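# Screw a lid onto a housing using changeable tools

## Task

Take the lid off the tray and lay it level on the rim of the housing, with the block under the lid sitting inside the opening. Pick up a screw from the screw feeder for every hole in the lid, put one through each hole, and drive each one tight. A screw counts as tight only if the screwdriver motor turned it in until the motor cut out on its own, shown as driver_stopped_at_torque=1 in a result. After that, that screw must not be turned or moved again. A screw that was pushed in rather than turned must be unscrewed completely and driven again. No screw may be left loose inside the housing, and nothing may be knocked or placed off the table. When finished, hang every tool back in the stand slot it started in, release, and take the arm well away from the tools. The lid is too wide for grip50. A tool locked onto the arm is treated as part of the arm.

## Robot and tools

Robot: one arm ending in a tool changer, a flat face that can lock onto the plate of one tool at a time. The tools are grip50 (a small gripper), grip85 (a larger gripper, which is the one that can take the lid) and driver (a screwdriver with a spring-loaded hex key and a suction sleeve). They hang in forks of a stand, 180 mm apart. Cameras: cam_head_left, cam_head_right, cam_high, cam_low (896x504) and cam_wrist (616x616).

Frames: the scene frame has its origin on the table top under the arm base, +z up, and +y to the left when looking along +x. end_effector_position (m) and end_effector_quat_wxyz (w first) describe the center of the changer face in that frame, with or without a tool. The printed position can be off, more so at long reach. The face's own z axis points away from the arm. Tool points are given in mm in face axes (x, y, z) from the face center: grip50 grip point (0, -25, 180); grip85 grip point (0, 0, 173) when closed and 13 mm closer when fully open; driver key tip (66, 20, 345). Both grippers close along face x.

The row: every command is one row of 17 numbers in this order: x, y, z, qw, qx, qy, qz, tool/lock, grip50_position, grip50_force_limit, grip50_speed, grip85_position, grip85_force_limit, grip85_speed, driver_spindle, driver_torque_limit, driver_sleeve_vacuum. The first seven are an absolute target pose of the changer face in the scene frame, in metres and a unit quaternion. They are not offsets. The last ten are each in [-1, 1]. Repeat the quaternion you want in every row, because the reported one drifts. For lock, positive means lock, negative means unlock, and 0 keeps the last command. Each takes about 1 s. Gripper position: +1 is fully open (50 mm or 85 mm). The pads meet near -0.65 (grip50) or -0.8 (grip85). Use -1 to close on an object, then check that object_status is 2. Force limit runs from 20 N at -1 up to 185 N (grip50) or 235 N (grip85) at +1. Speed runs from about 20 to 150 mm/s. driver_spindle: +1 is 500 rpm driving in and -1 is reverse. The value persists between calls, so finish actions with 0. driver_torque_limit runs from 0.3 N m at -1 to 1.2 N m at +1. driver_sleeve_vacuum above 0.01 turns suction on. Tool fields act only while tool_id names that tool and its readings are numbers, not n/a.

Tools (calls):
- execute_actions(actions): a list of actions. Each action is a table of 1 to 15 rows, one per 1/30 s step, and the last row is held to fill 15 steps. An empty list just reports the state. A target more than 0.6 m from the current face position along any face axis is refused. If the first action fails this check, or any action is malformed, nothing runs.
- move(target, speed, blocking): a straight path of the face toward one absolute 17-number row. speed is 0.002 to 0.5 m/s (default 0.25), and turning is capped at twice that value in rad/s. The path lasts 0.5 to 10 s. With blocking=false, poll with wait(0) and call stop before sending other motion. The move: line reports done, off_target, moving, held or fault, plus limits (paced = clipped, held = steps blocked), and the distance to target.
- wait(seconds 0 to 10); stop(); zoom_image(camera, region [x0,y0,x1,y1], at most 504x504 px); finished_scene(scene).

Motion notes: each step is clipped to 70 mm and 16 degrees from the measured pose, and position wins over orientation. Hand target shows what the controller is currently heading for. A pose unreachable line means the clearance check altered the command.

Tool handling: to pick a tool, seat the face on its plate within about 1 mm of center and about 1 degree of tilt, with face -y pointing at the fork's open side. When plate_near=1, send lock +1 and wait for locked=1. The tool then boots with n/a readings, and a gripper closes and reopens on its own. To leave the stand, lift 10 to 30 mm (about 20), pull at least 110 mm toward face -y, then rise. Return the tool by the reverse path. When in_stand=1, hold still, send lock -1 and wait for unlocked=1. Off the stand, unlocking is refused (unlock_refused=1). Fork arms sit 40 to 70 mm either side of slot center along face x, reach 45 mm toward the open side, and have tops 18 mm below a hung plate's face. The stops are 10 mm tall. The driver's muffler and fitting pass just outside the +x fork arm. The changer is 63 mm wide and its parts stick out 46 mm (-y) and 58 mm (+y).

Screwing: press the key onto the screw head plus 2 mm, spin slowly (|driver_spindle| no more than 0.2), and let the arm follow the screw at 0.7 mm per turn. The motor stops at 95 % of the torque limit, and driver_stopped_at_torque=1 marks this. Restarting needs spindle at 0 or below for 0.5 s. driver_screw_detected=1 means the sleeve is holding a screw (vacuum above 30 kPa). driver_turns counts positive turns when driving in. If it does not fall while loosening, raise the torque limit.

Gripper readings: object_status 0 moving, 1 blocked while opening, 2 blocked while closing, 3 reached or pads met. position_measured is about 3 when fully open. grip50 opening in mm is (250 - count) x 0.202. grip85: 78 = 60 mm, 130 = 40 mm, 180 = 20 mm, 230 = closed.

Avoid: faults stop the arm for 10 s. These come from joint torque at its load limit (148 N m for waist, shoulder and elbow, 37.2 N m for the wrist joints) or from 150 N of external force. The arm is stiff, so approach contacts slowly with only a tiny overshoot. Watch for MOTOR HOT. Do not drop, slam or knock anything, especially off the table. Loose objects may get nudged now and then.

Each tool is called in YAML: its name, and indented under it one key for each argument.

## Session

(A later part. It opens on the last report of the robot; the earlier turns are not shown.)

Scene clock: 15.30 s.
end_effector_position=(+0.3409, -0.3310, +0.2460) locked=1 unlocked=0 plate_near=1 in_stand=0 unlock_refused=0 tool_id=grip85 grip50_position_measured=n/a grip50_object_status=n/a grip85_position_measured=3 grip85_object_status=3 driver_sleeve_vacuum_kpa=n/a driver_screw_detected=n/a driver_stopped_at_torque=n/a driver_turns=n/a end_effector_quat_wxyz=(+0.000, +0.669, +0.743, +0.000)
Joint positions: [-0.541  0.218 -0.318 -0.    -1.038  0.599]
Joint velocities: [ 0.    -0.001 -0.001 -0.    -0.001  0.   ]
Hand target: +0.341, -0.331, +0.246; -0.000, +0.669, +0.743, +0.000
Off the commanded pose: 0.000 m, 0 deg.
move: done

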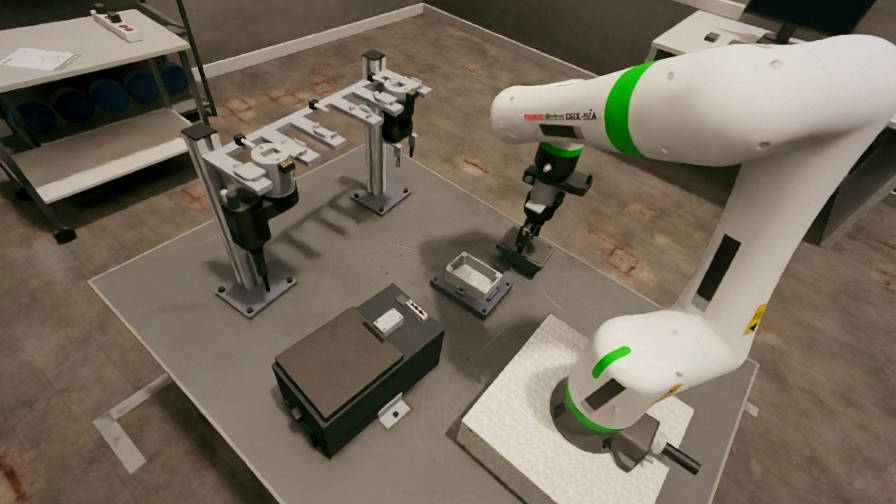

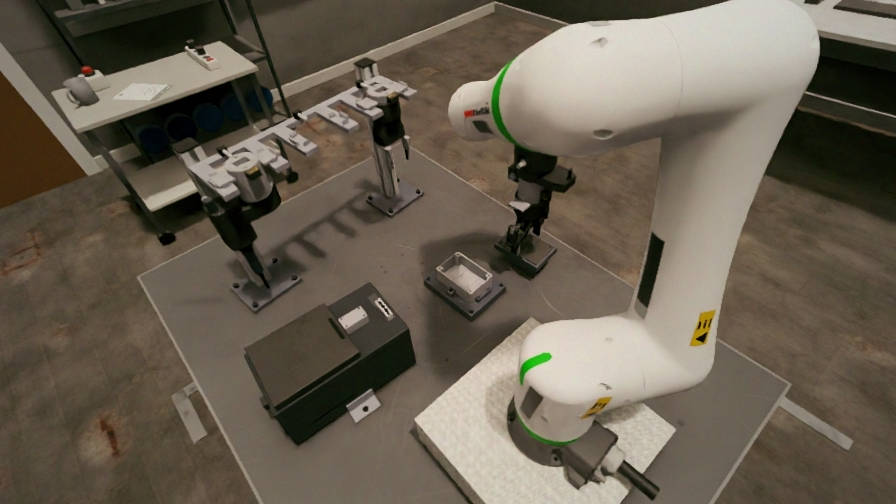

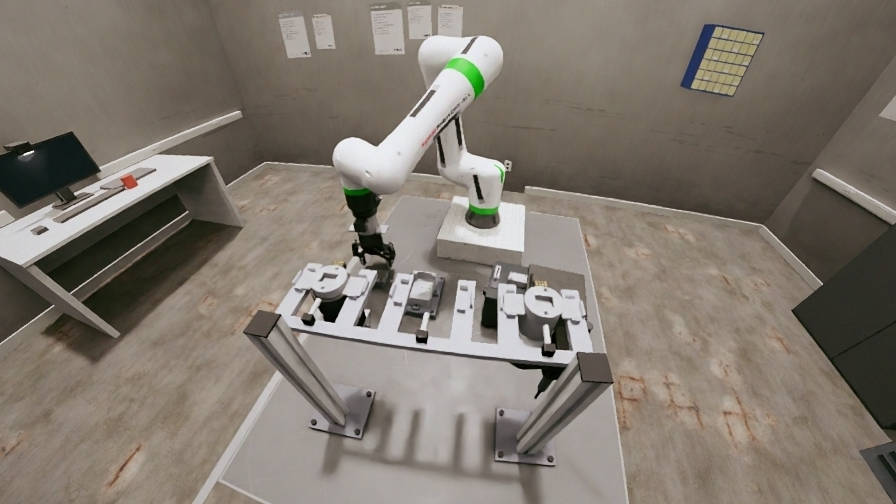

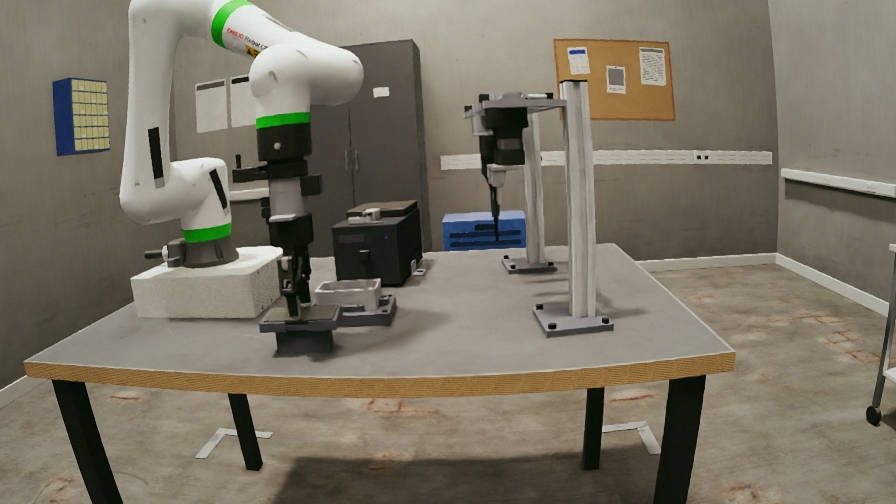

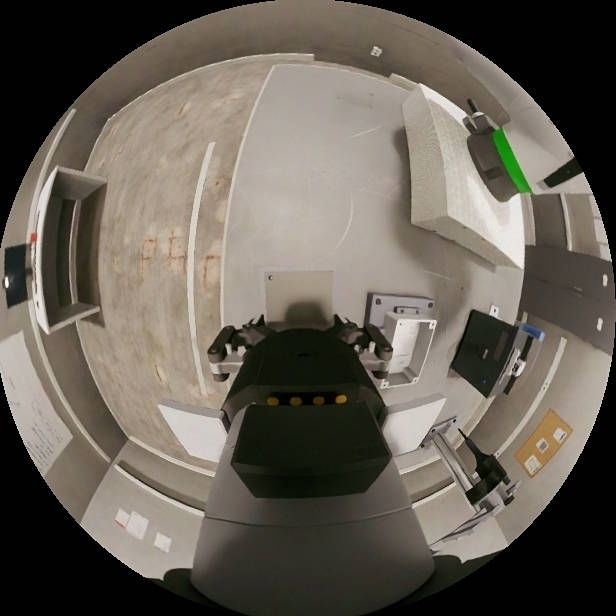

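Well centred.

move:
  target: [0.3415,-0.3307,0.2325,0,0.6691,0.7431,0,0,0,0,0,1,-0.6,-1,0,0,0]
  speed: 0.015

move:
  target: [0.3415,-0.3307,0.2325,0,0.6691,0.7431,0,0,0,0,0,-1,-0.6,-1,0,0,0]

zoom_image:
  camera: "cam_low"
  region: [240,260,360,360]

Scene clock: 16.63 s.
end_effector_position=(+0.3415, -0.3307, +0.2325) locked=1 unlocked=0 plate_near=1 in_stand=0 unlock_refused=0 tool_id=grip85 grip50_position_measured=n/a grip50_object_status=n/a grip85_position_measured=3 grip85_object_status=3 driver_sleeve_vacuum_kpa=n/a driver_screw_detected=n/a driver_stopped_at_torque=n/a driver_turns=n/a end_effector_quat_wxyz=(+0.000, +0.669, +0.743, +0.000)
Joint positions: [-0.54   0.236 -0.332 -0.    -1.005  0.597]
Joint velocities: [ 0.     0.001 -0.     0.001  0.001  0.001]
Hand target: +0.341, -0.331, +0.232; -0.000, +0.669, +0.743, +0.000
Off the commanded pose: 0.000 m, 0 deg.
move: done

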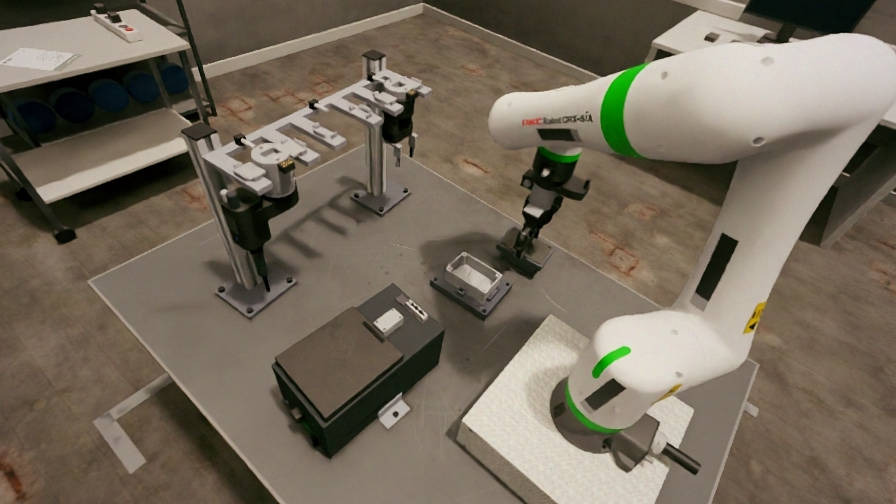

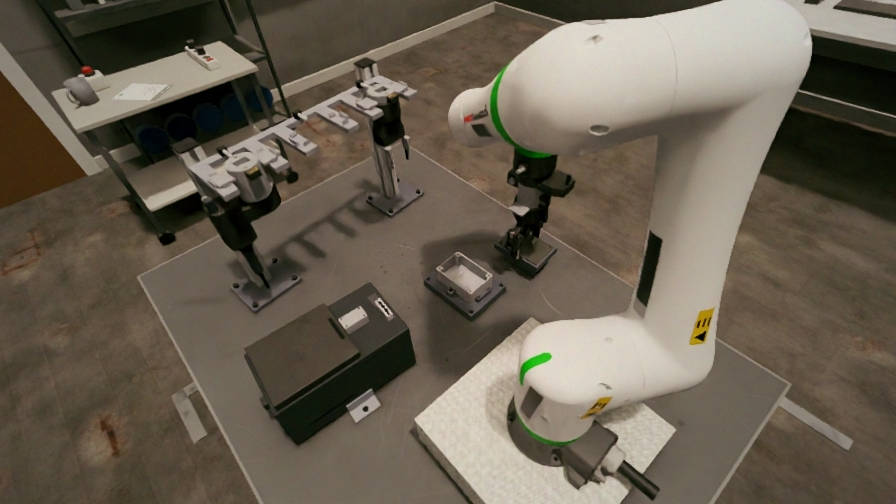

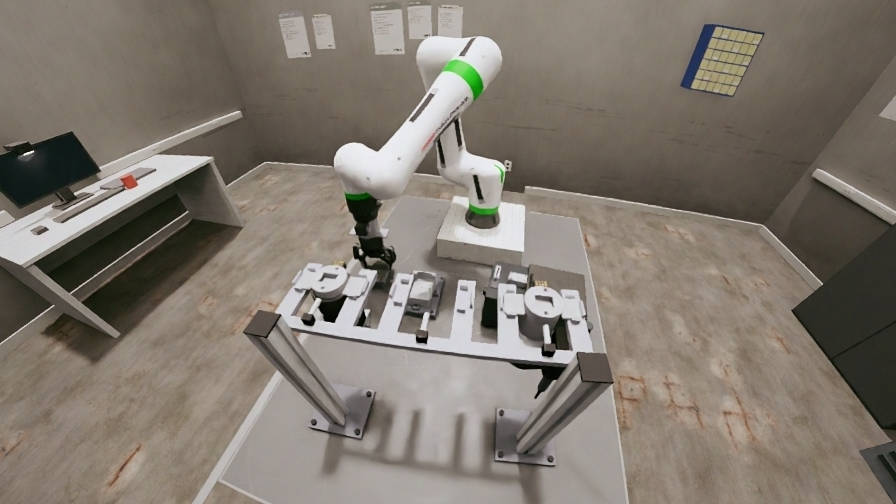

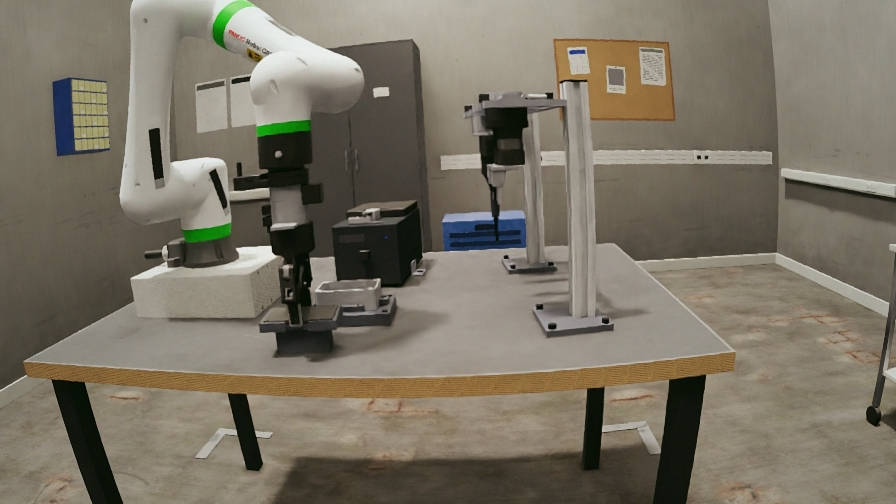

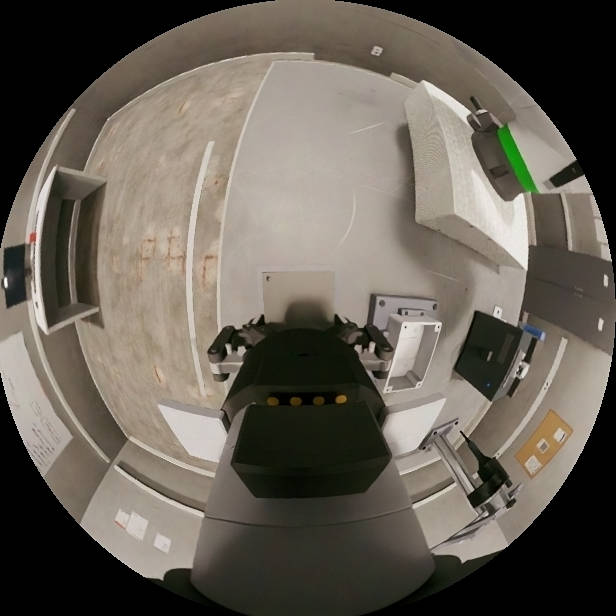

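Scene clock: 17.33 s.
end_effector_position=(+0.3415, -0.3307, +0.2325) locked=1 unlocked=0 plate_near=1 in_stand=0 unlock_refused=0 tool_id=grip85 grip50_position_measured=n/a grip50_object_status=n/a grip85_position_measured=21 grip85_object_status=2 driver_sleeve_vacuum_kpa=n/a driver_screw_detected=n/a driver_stopped_at_torque=n/a driver_turns=n/a end_effector_quat_wxyz=(+0.000, +0.669, +0.743, -0.000)
Joint positions: [-0.54   0.236 -0.332 -0.    -1.005  0.597]
Joint velocities: [ 0.    -0.     0.    -0.     0.001  0.   ]
Hand target: +0.342, -0.331, +0.232; +0.000, +0.669, +0.743, -0.000
Off the commanded pose: 0.000 m, 0 deg.
move: done

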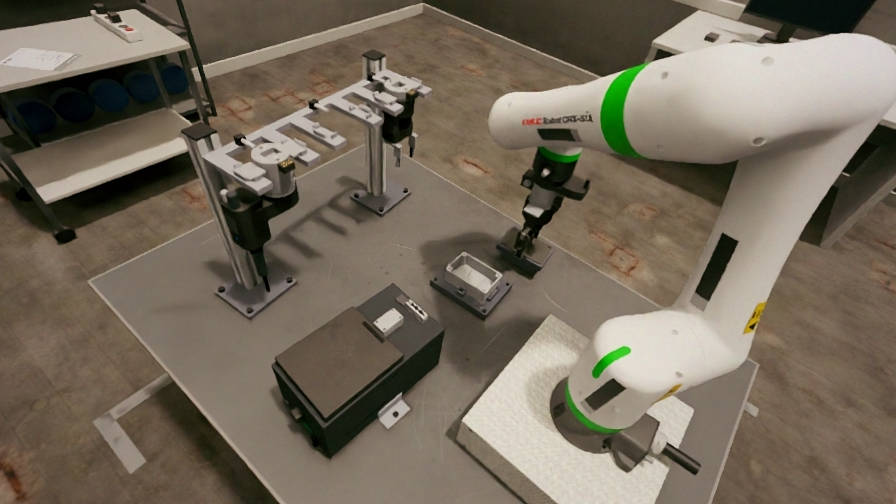

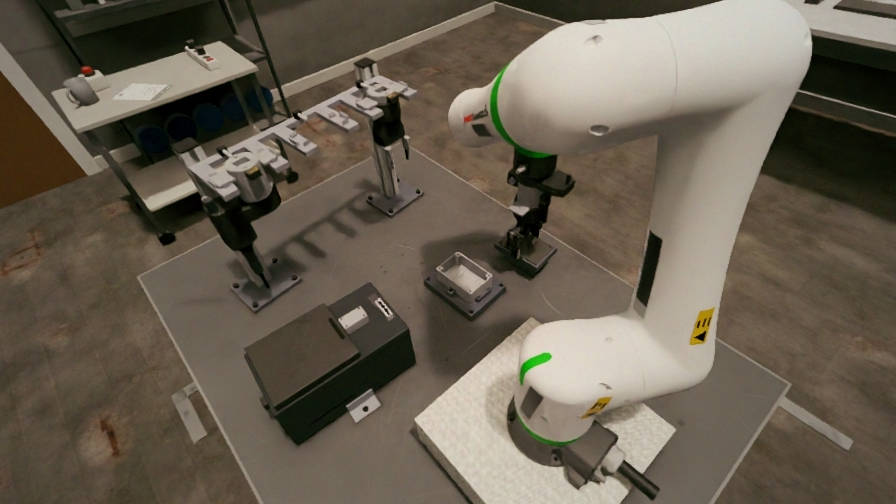

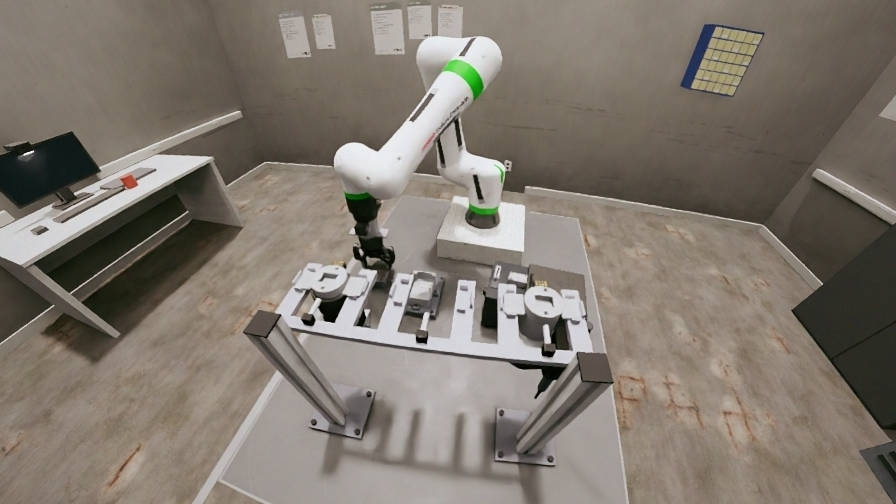

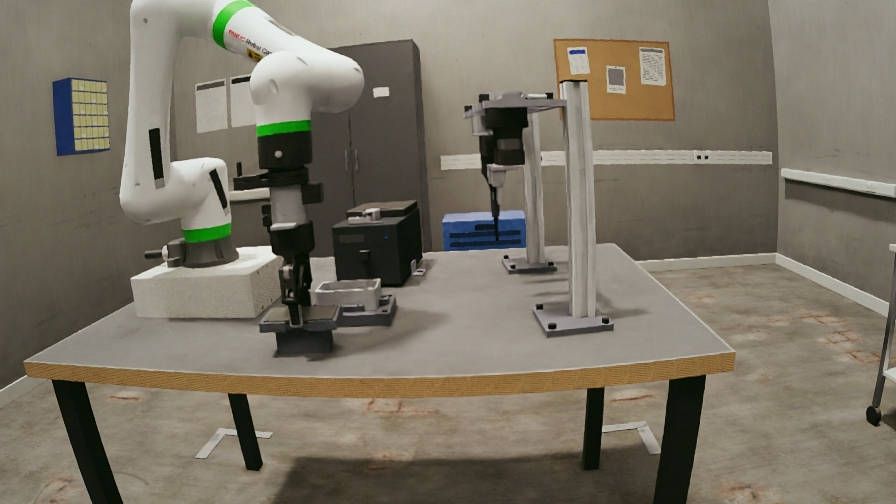

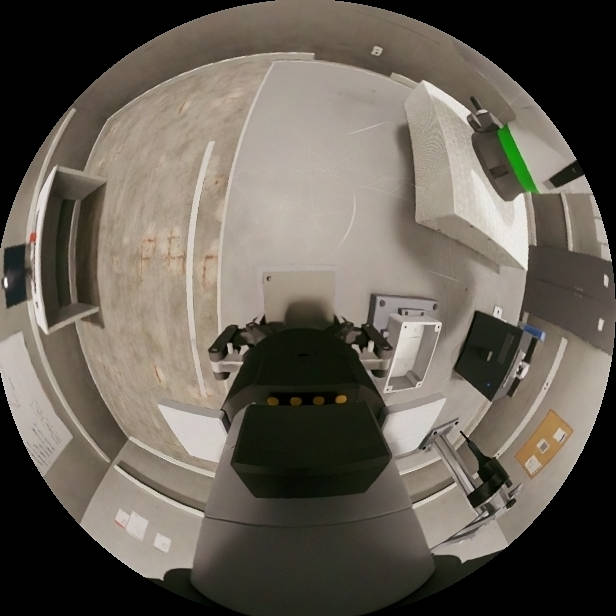

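Region (240, 260, 360, 360) of cam_low's 896x504 image, scaled by 4.200, with more detail than that image has.

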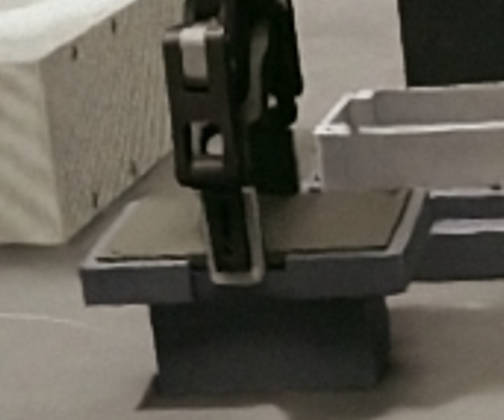

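execute_actions:
  actions:
    - [[0.3415,-0.3307,0.2325,0,0.6691,0.7431,0,0,0,0,0,1,-0.6,-1,0,0,0]]
    - [[0.3415,-0.3307,0.2343,0,0.6691,0.7431,0,0,0,0,0,1,-0.6,-1,0,0,0]]
    - [[0.3415,-0.3307,0.2343,0,0.6691,0.7431,0,0,0,0,0,-1,-0.6,-1,0,0,0]]
    - [[0.3415,-0.3307,0.2343,0,0.6691,0.7431,0,0,0,0,0,-1,-0.6,-1,0,0,0]]

zoom_image:
  camera: "cam_low"
  region: [240,260,360,360]

Scene clock: 19.60 s.
end_effector_position=(+0.3415, -0.3307, +0.2344) locked=1 unlocked=0 plate_near=1 in_stand=0 unlock_refused=0 tool_id=grip85 grip50_position_measured=n/a grip50_object_status=n/a grip85_position_measured=23 grip85_object_status=2 driver_sleeve_vacuum_kpa=n/a driver_screw_detected=n/a driver_stopped_at_torque=n/a driver_turns=n/a end_effector_quat_wxyz=(-0.000, +0.669, +0.743, -0.000)
Joint positions: [-0.54   0.234 -0.33  -0.    -1.01   0.597]
Joint velocities: [-0.     0.001 -0.    -0.001  0.001 -0.001]
Hand target: +0.341, -0.331, +0.234; -0.000, +0.669, +0.743, +0.000
Off the commanded pose: 0.000 m, 0 deg.

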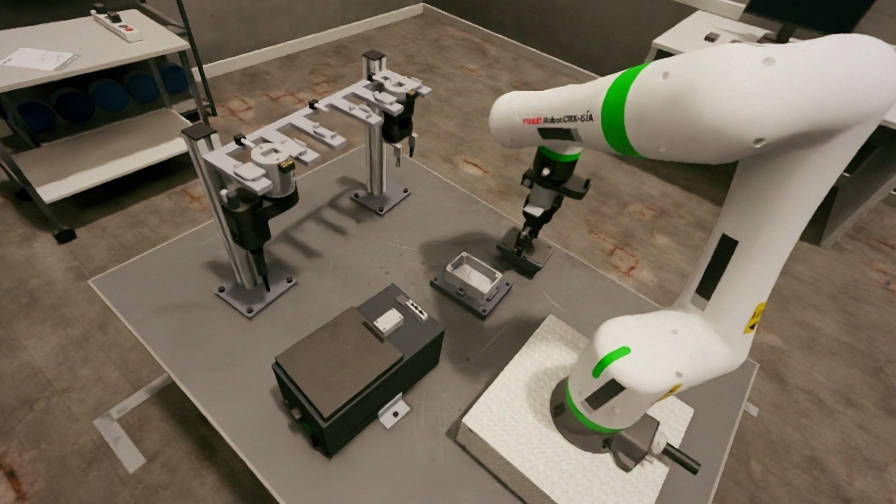

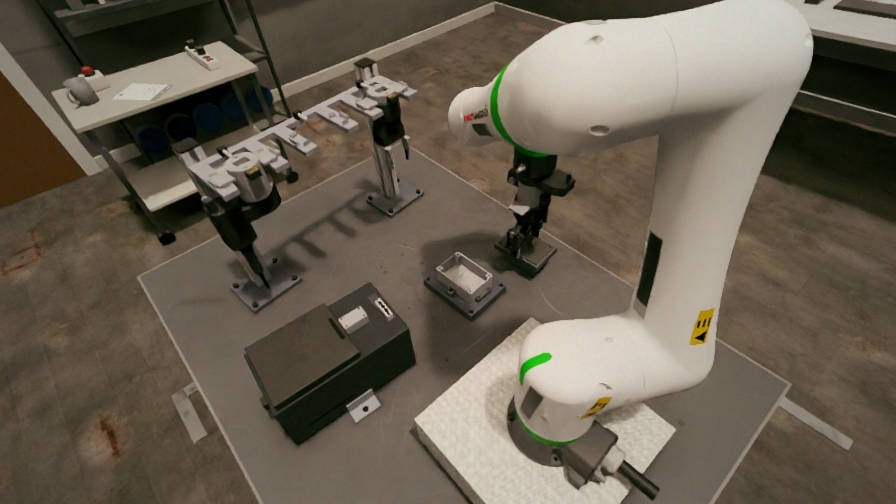

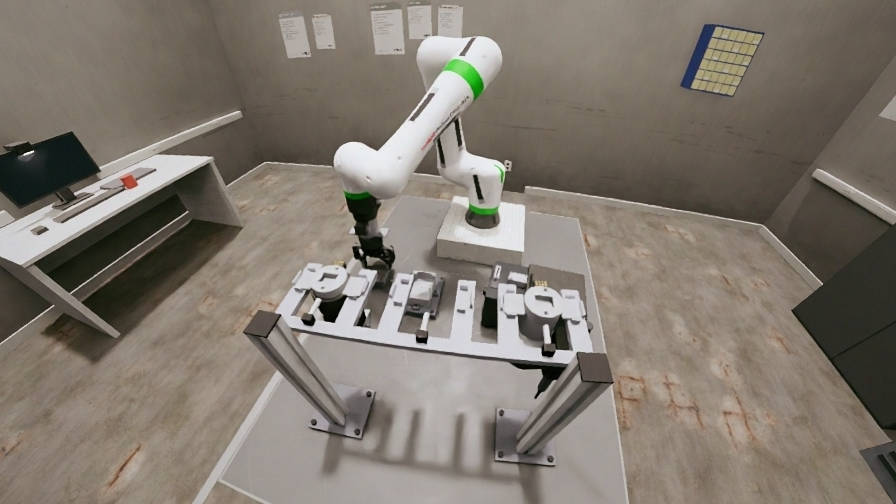

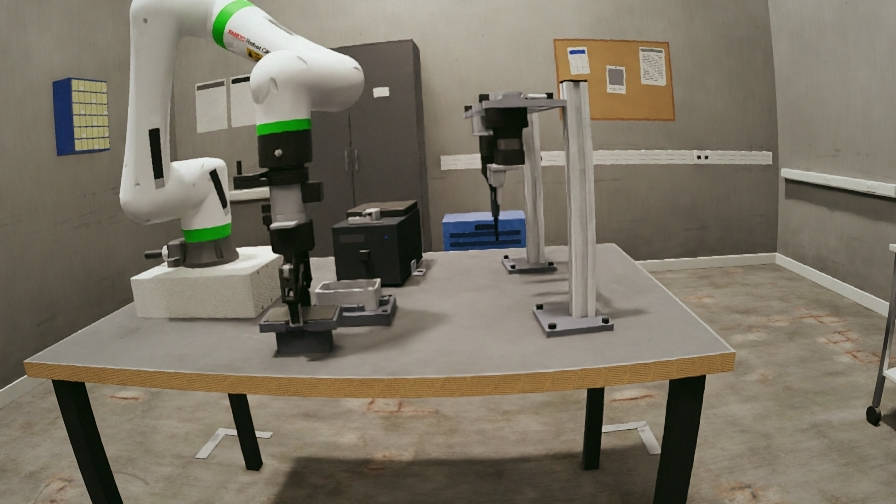

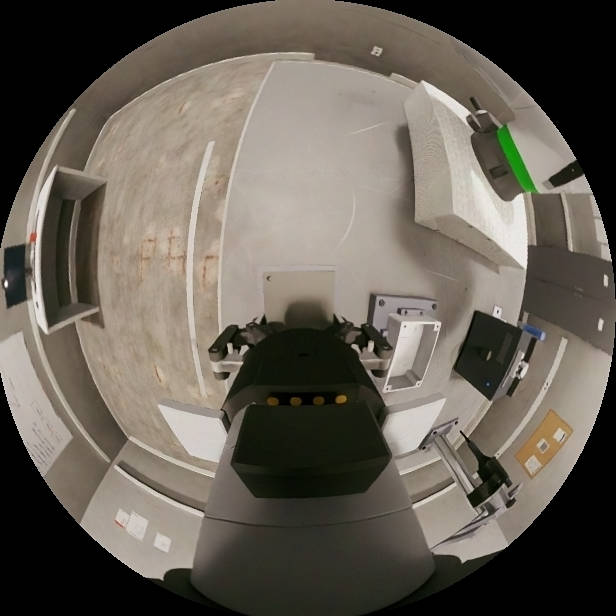

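Region (240, 260, 360, 360) of cam_low's 896x504 image, scaled by 4.200, with more detail than that image has.

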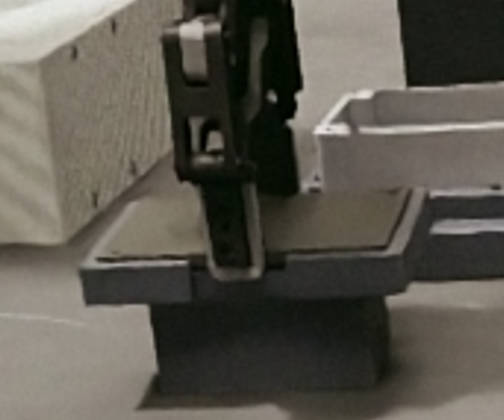

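move:
  target: [0.3415,-0.3307,0.265,0,0.6691,0.7431,0,0,0,0,0,-1,-0.6,-1,0,0,0]
  speed: 0.04

move:
  target: [0.397,-0.1534,0.265,0,0.6903,0.7236,0,0,0,0,0,-1,-0.6,-1,0,0,0]
  speed: 0.2

move:
  target: [0.397,-0.1534,0.247,0,0.6903,0.7236,0,0,0,0,0,-1,-0.6,-1,0,0,0]
  speed: 0.04

zoom_image:
  camera: "cam_wrist"
  region: [240,230,360,330]

Scene clock: 22.47 s.
end_effector_position=(+0.3416, -0.3308, +0.2650) locked=1 unlocked=0 plate_near=1 in_stand=0 unlock_refused=0 tool_id=grip85 grip50_position_measured=n/a grip50_object_status=n/a grip85_position_measured=24 grip85_object_status=2 driver_sleeve_vacuum_kpa=n/a driver_screw_detected=n/a driver_stopped_at_torque=n/a driver_turns=n/a end_effector_quat_wxyz=(+0.000, +0.669, +0.743, -0.000)
Joint positions: [-0.54   0.195 -0.296 -0.    -1.083  0.597]
Joint velocities: [-0.001 -0.    -0.     0.    -0.001  0.   ]
Hand target: +0.342, -0.331, +0.265; +0.000, +0.669, +0.743, -0.000
Off the commanded pose: 0.000 m, 0 deg.
move: done

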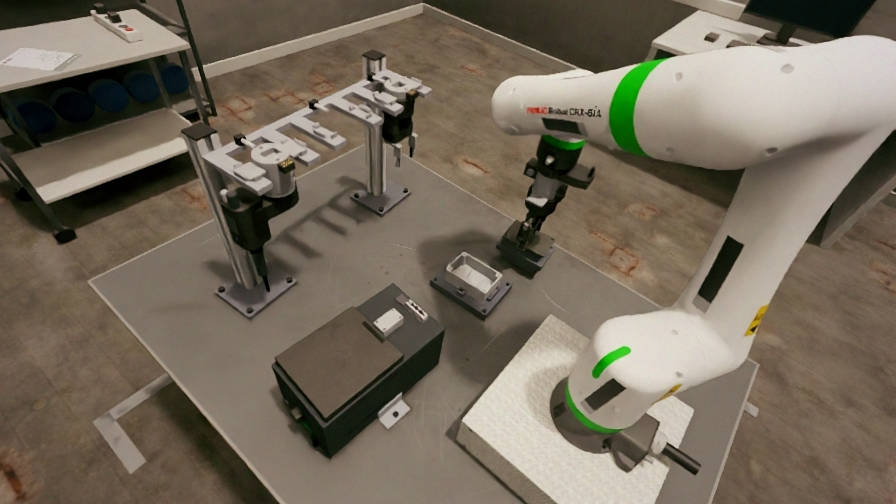

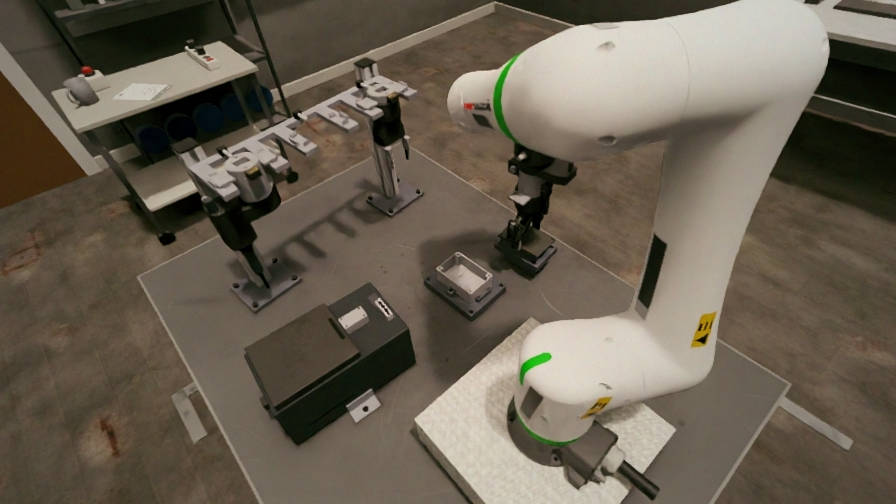

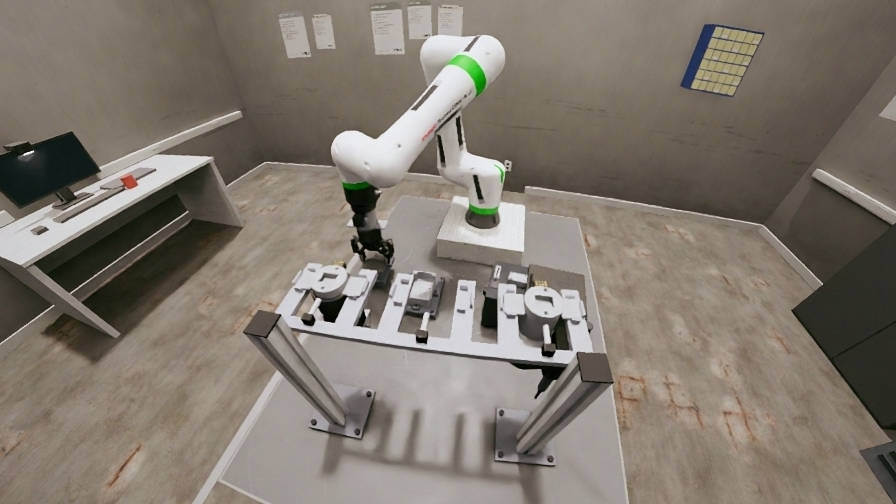

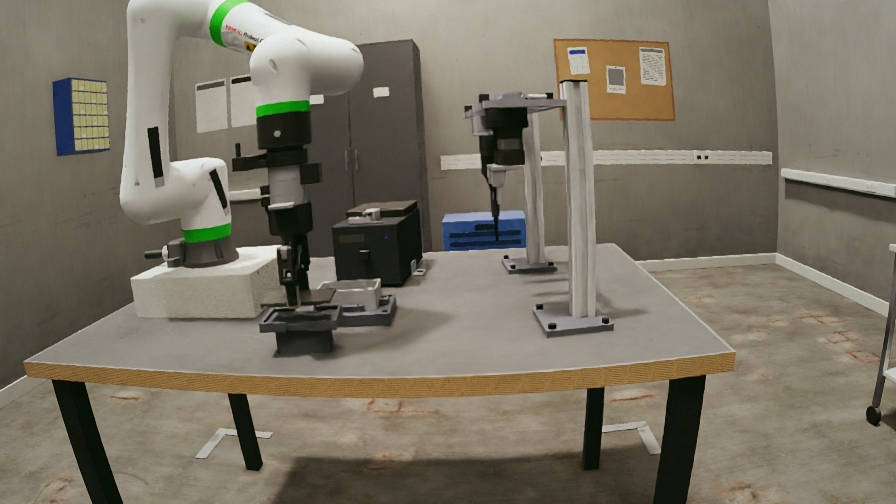

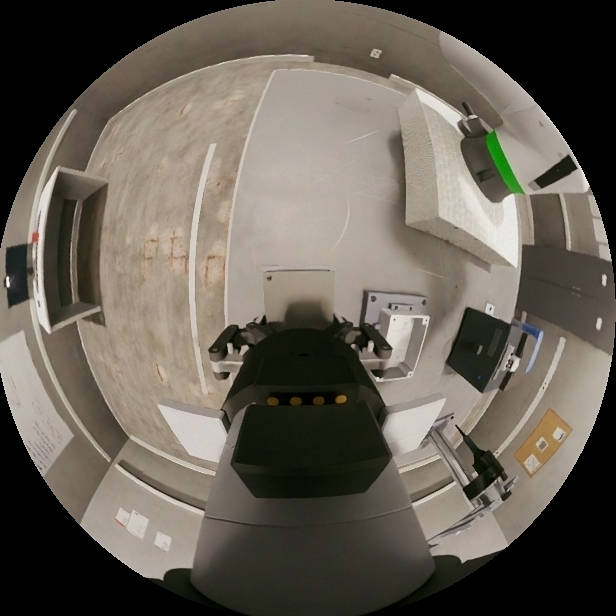

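Scene clock: 23.80 s.
end_effector_position=(+0.3967, -0.1533, +0.2651) locked=1 unlocked=0 plate_near=1 in_stand=0 unlock_refused=0 tool_id=grip85 grip50_position_measured=n/a grip50_object_status=n/a grip85_position_measured=24 grip85_object_status=2 driver_sleeve_vacuum_kpa=n/a driver_screw_detected=n/a driver_stopped_at_torque=n/a driver_turns=n/a end_effector_quat_wxyz=(+0.001, +0.690, +0.724, +0.000)
Joint positions: [-0.106  0.074 -0.434 -0.001 -1.065  0.107]
Joint velocities: [ 0.001 -0.001 -0.     0.    -0.    -0.002]
Hand target: +0.397, -0.153, +0.265; +0.001, +0.690, +0.724, +0.000
Off the commanded pose: 0.000 m, 0 deg.
move: done

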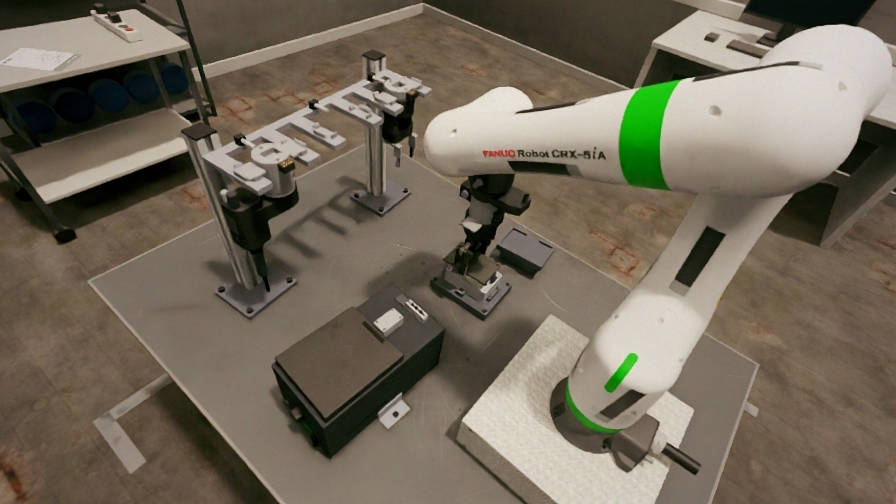

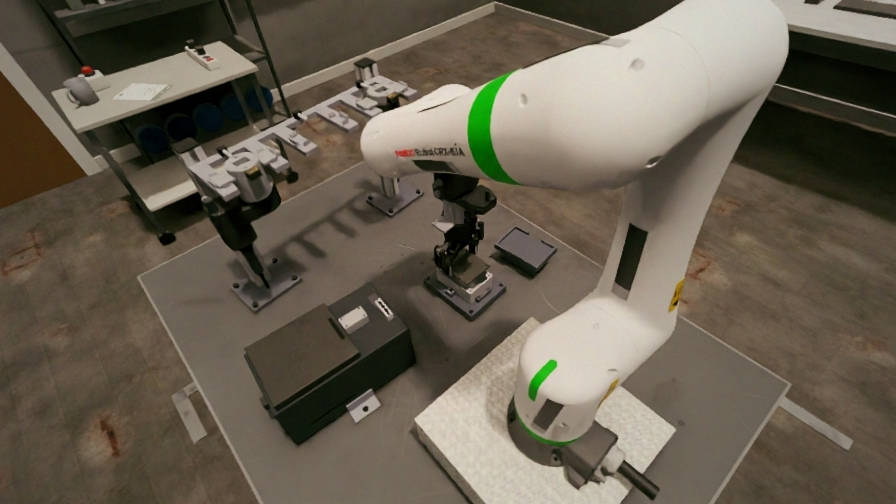

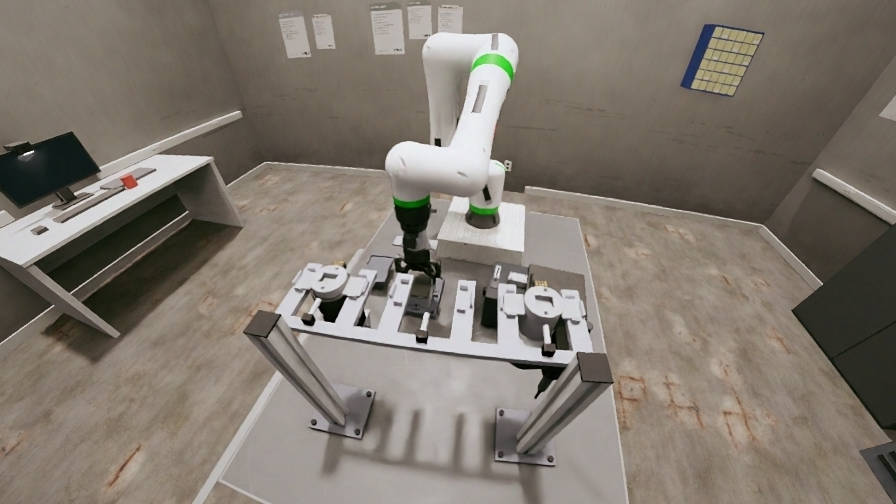

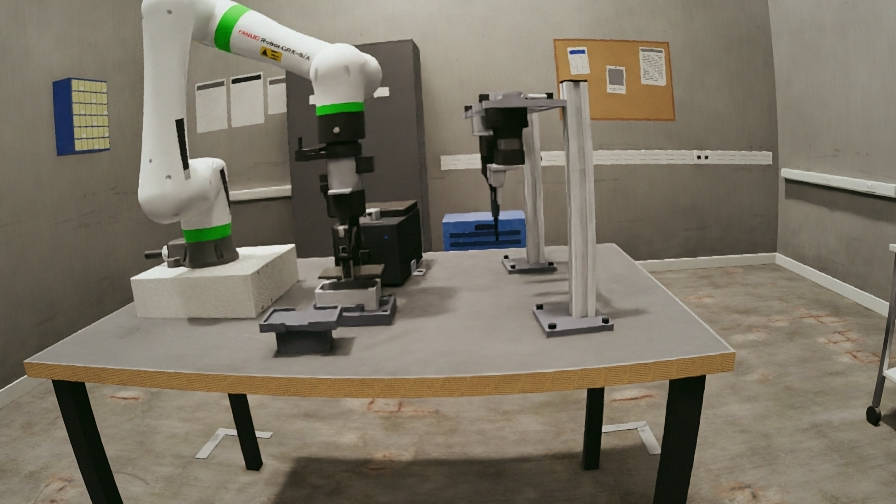

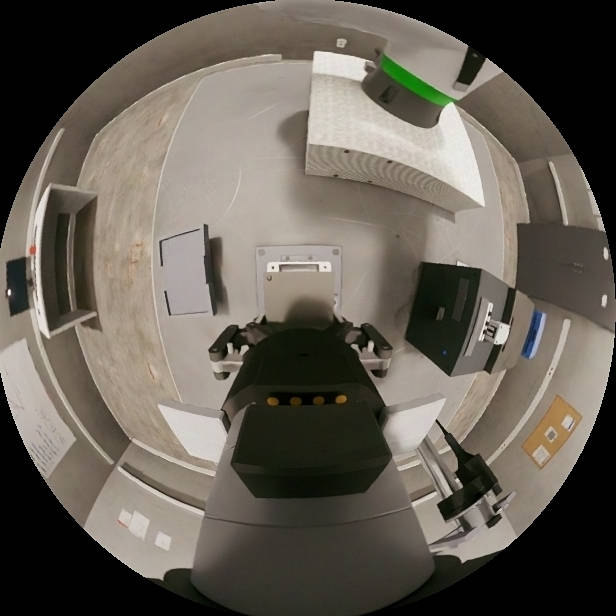

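Scene clock: 24.53 s.
end_effector_position=(+0.3970, -0.1533, +0.2470) locked=1 unlocked=0 plate_near=1 in_stand=0 unlock_refused=0 tool_id=grip85 grip50_position_measured=n/a grip50_object_status=n/a grip85_position_measured=24 grip85_object_status=2 driver_sleeve_vacuum_kpa=n/a driver_screw_detected=n/a driver_stopped_at_torque=n/a driver_turns=n/a end_effector_quat_wxyz=(-0.000, +0.690, +0.724, +0.000)
Joint positions: [-0.107  0.1   -0.454 -0.002 -1.02   0.108]
Joint velocities: [-0.001  0.001 -0.001  0.001 -0.002  0.002]
Hand target: +0.397, -0.153, +0.247; -0.000, +0.690, +0.724, +0.000
Off the commanded pose: 0.000 m, 0 deg.
move: done

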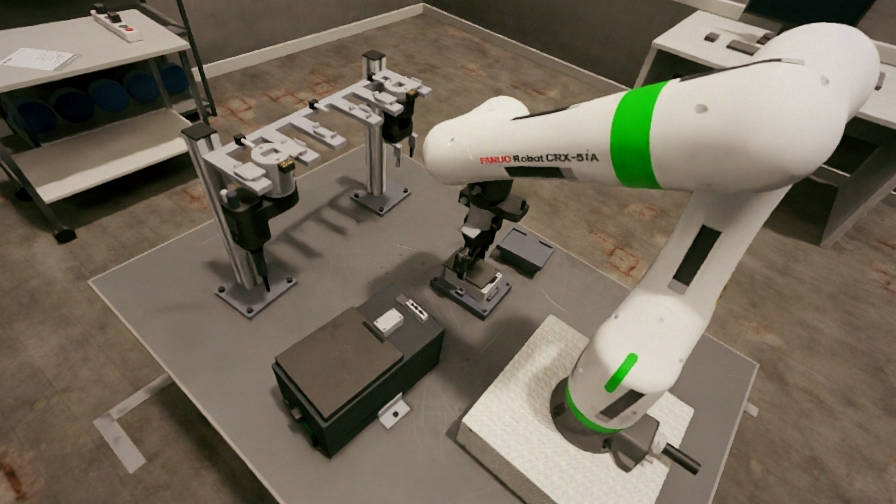

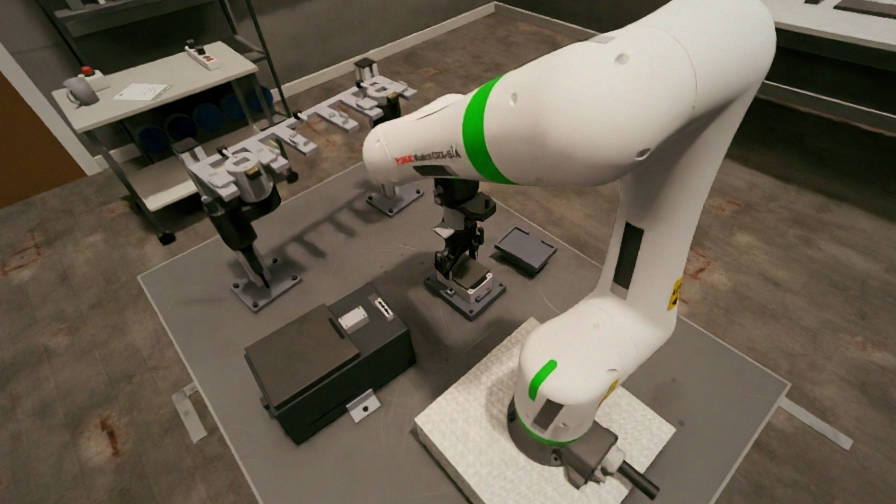

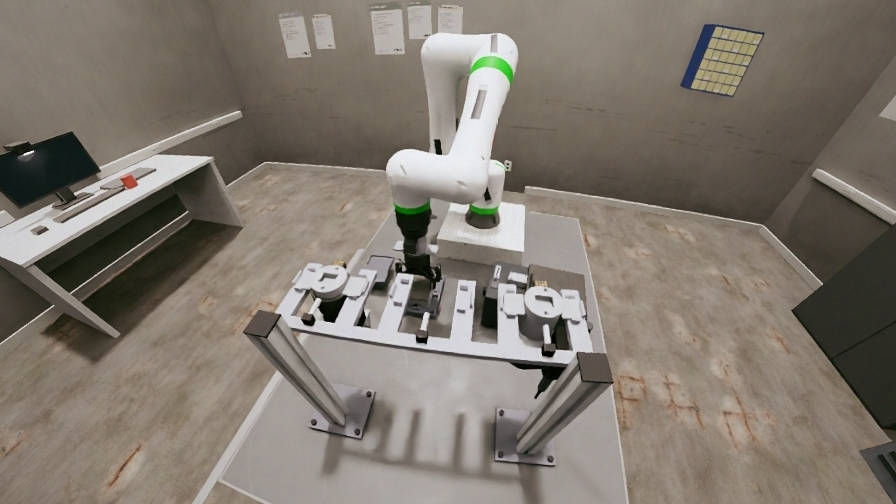

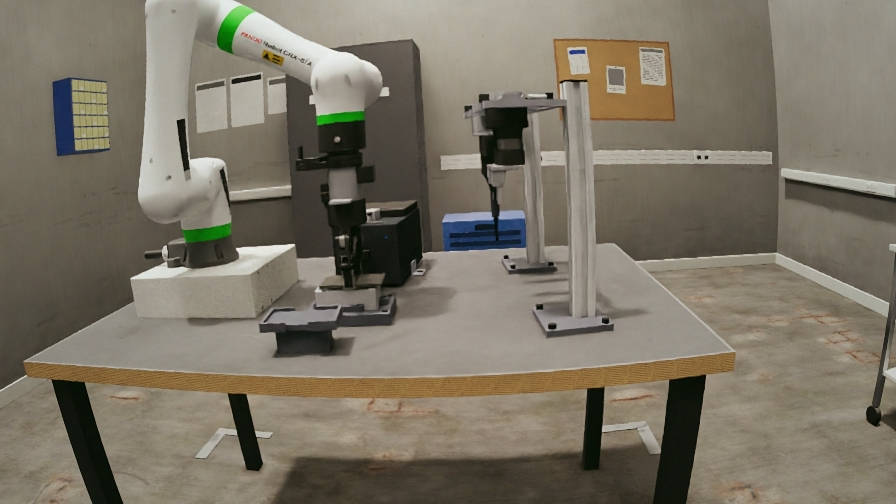

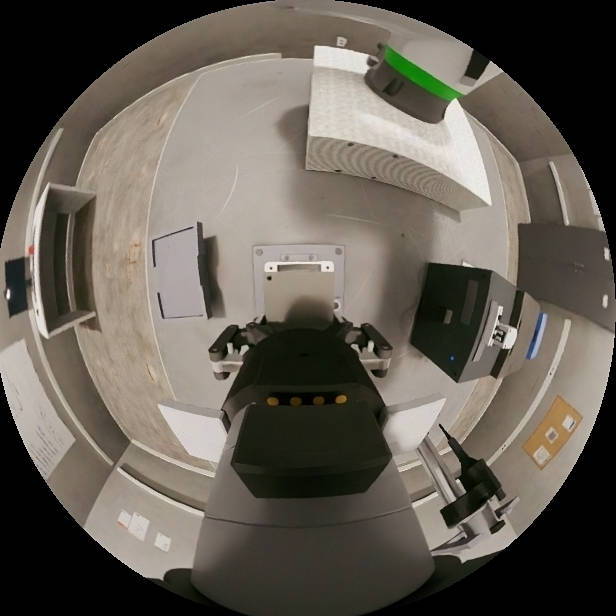

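Region (240, 230, 360, 330) of cam_wrist's 616x616 image, scaled by 4.200, with more detail than that image has.

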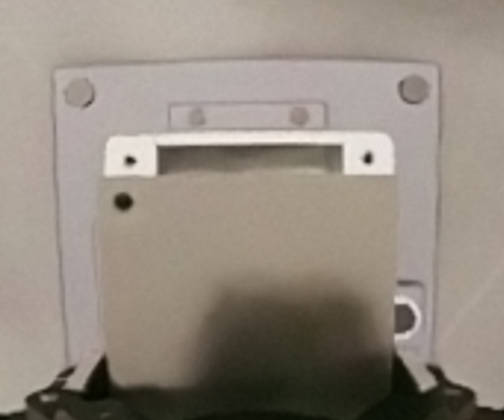

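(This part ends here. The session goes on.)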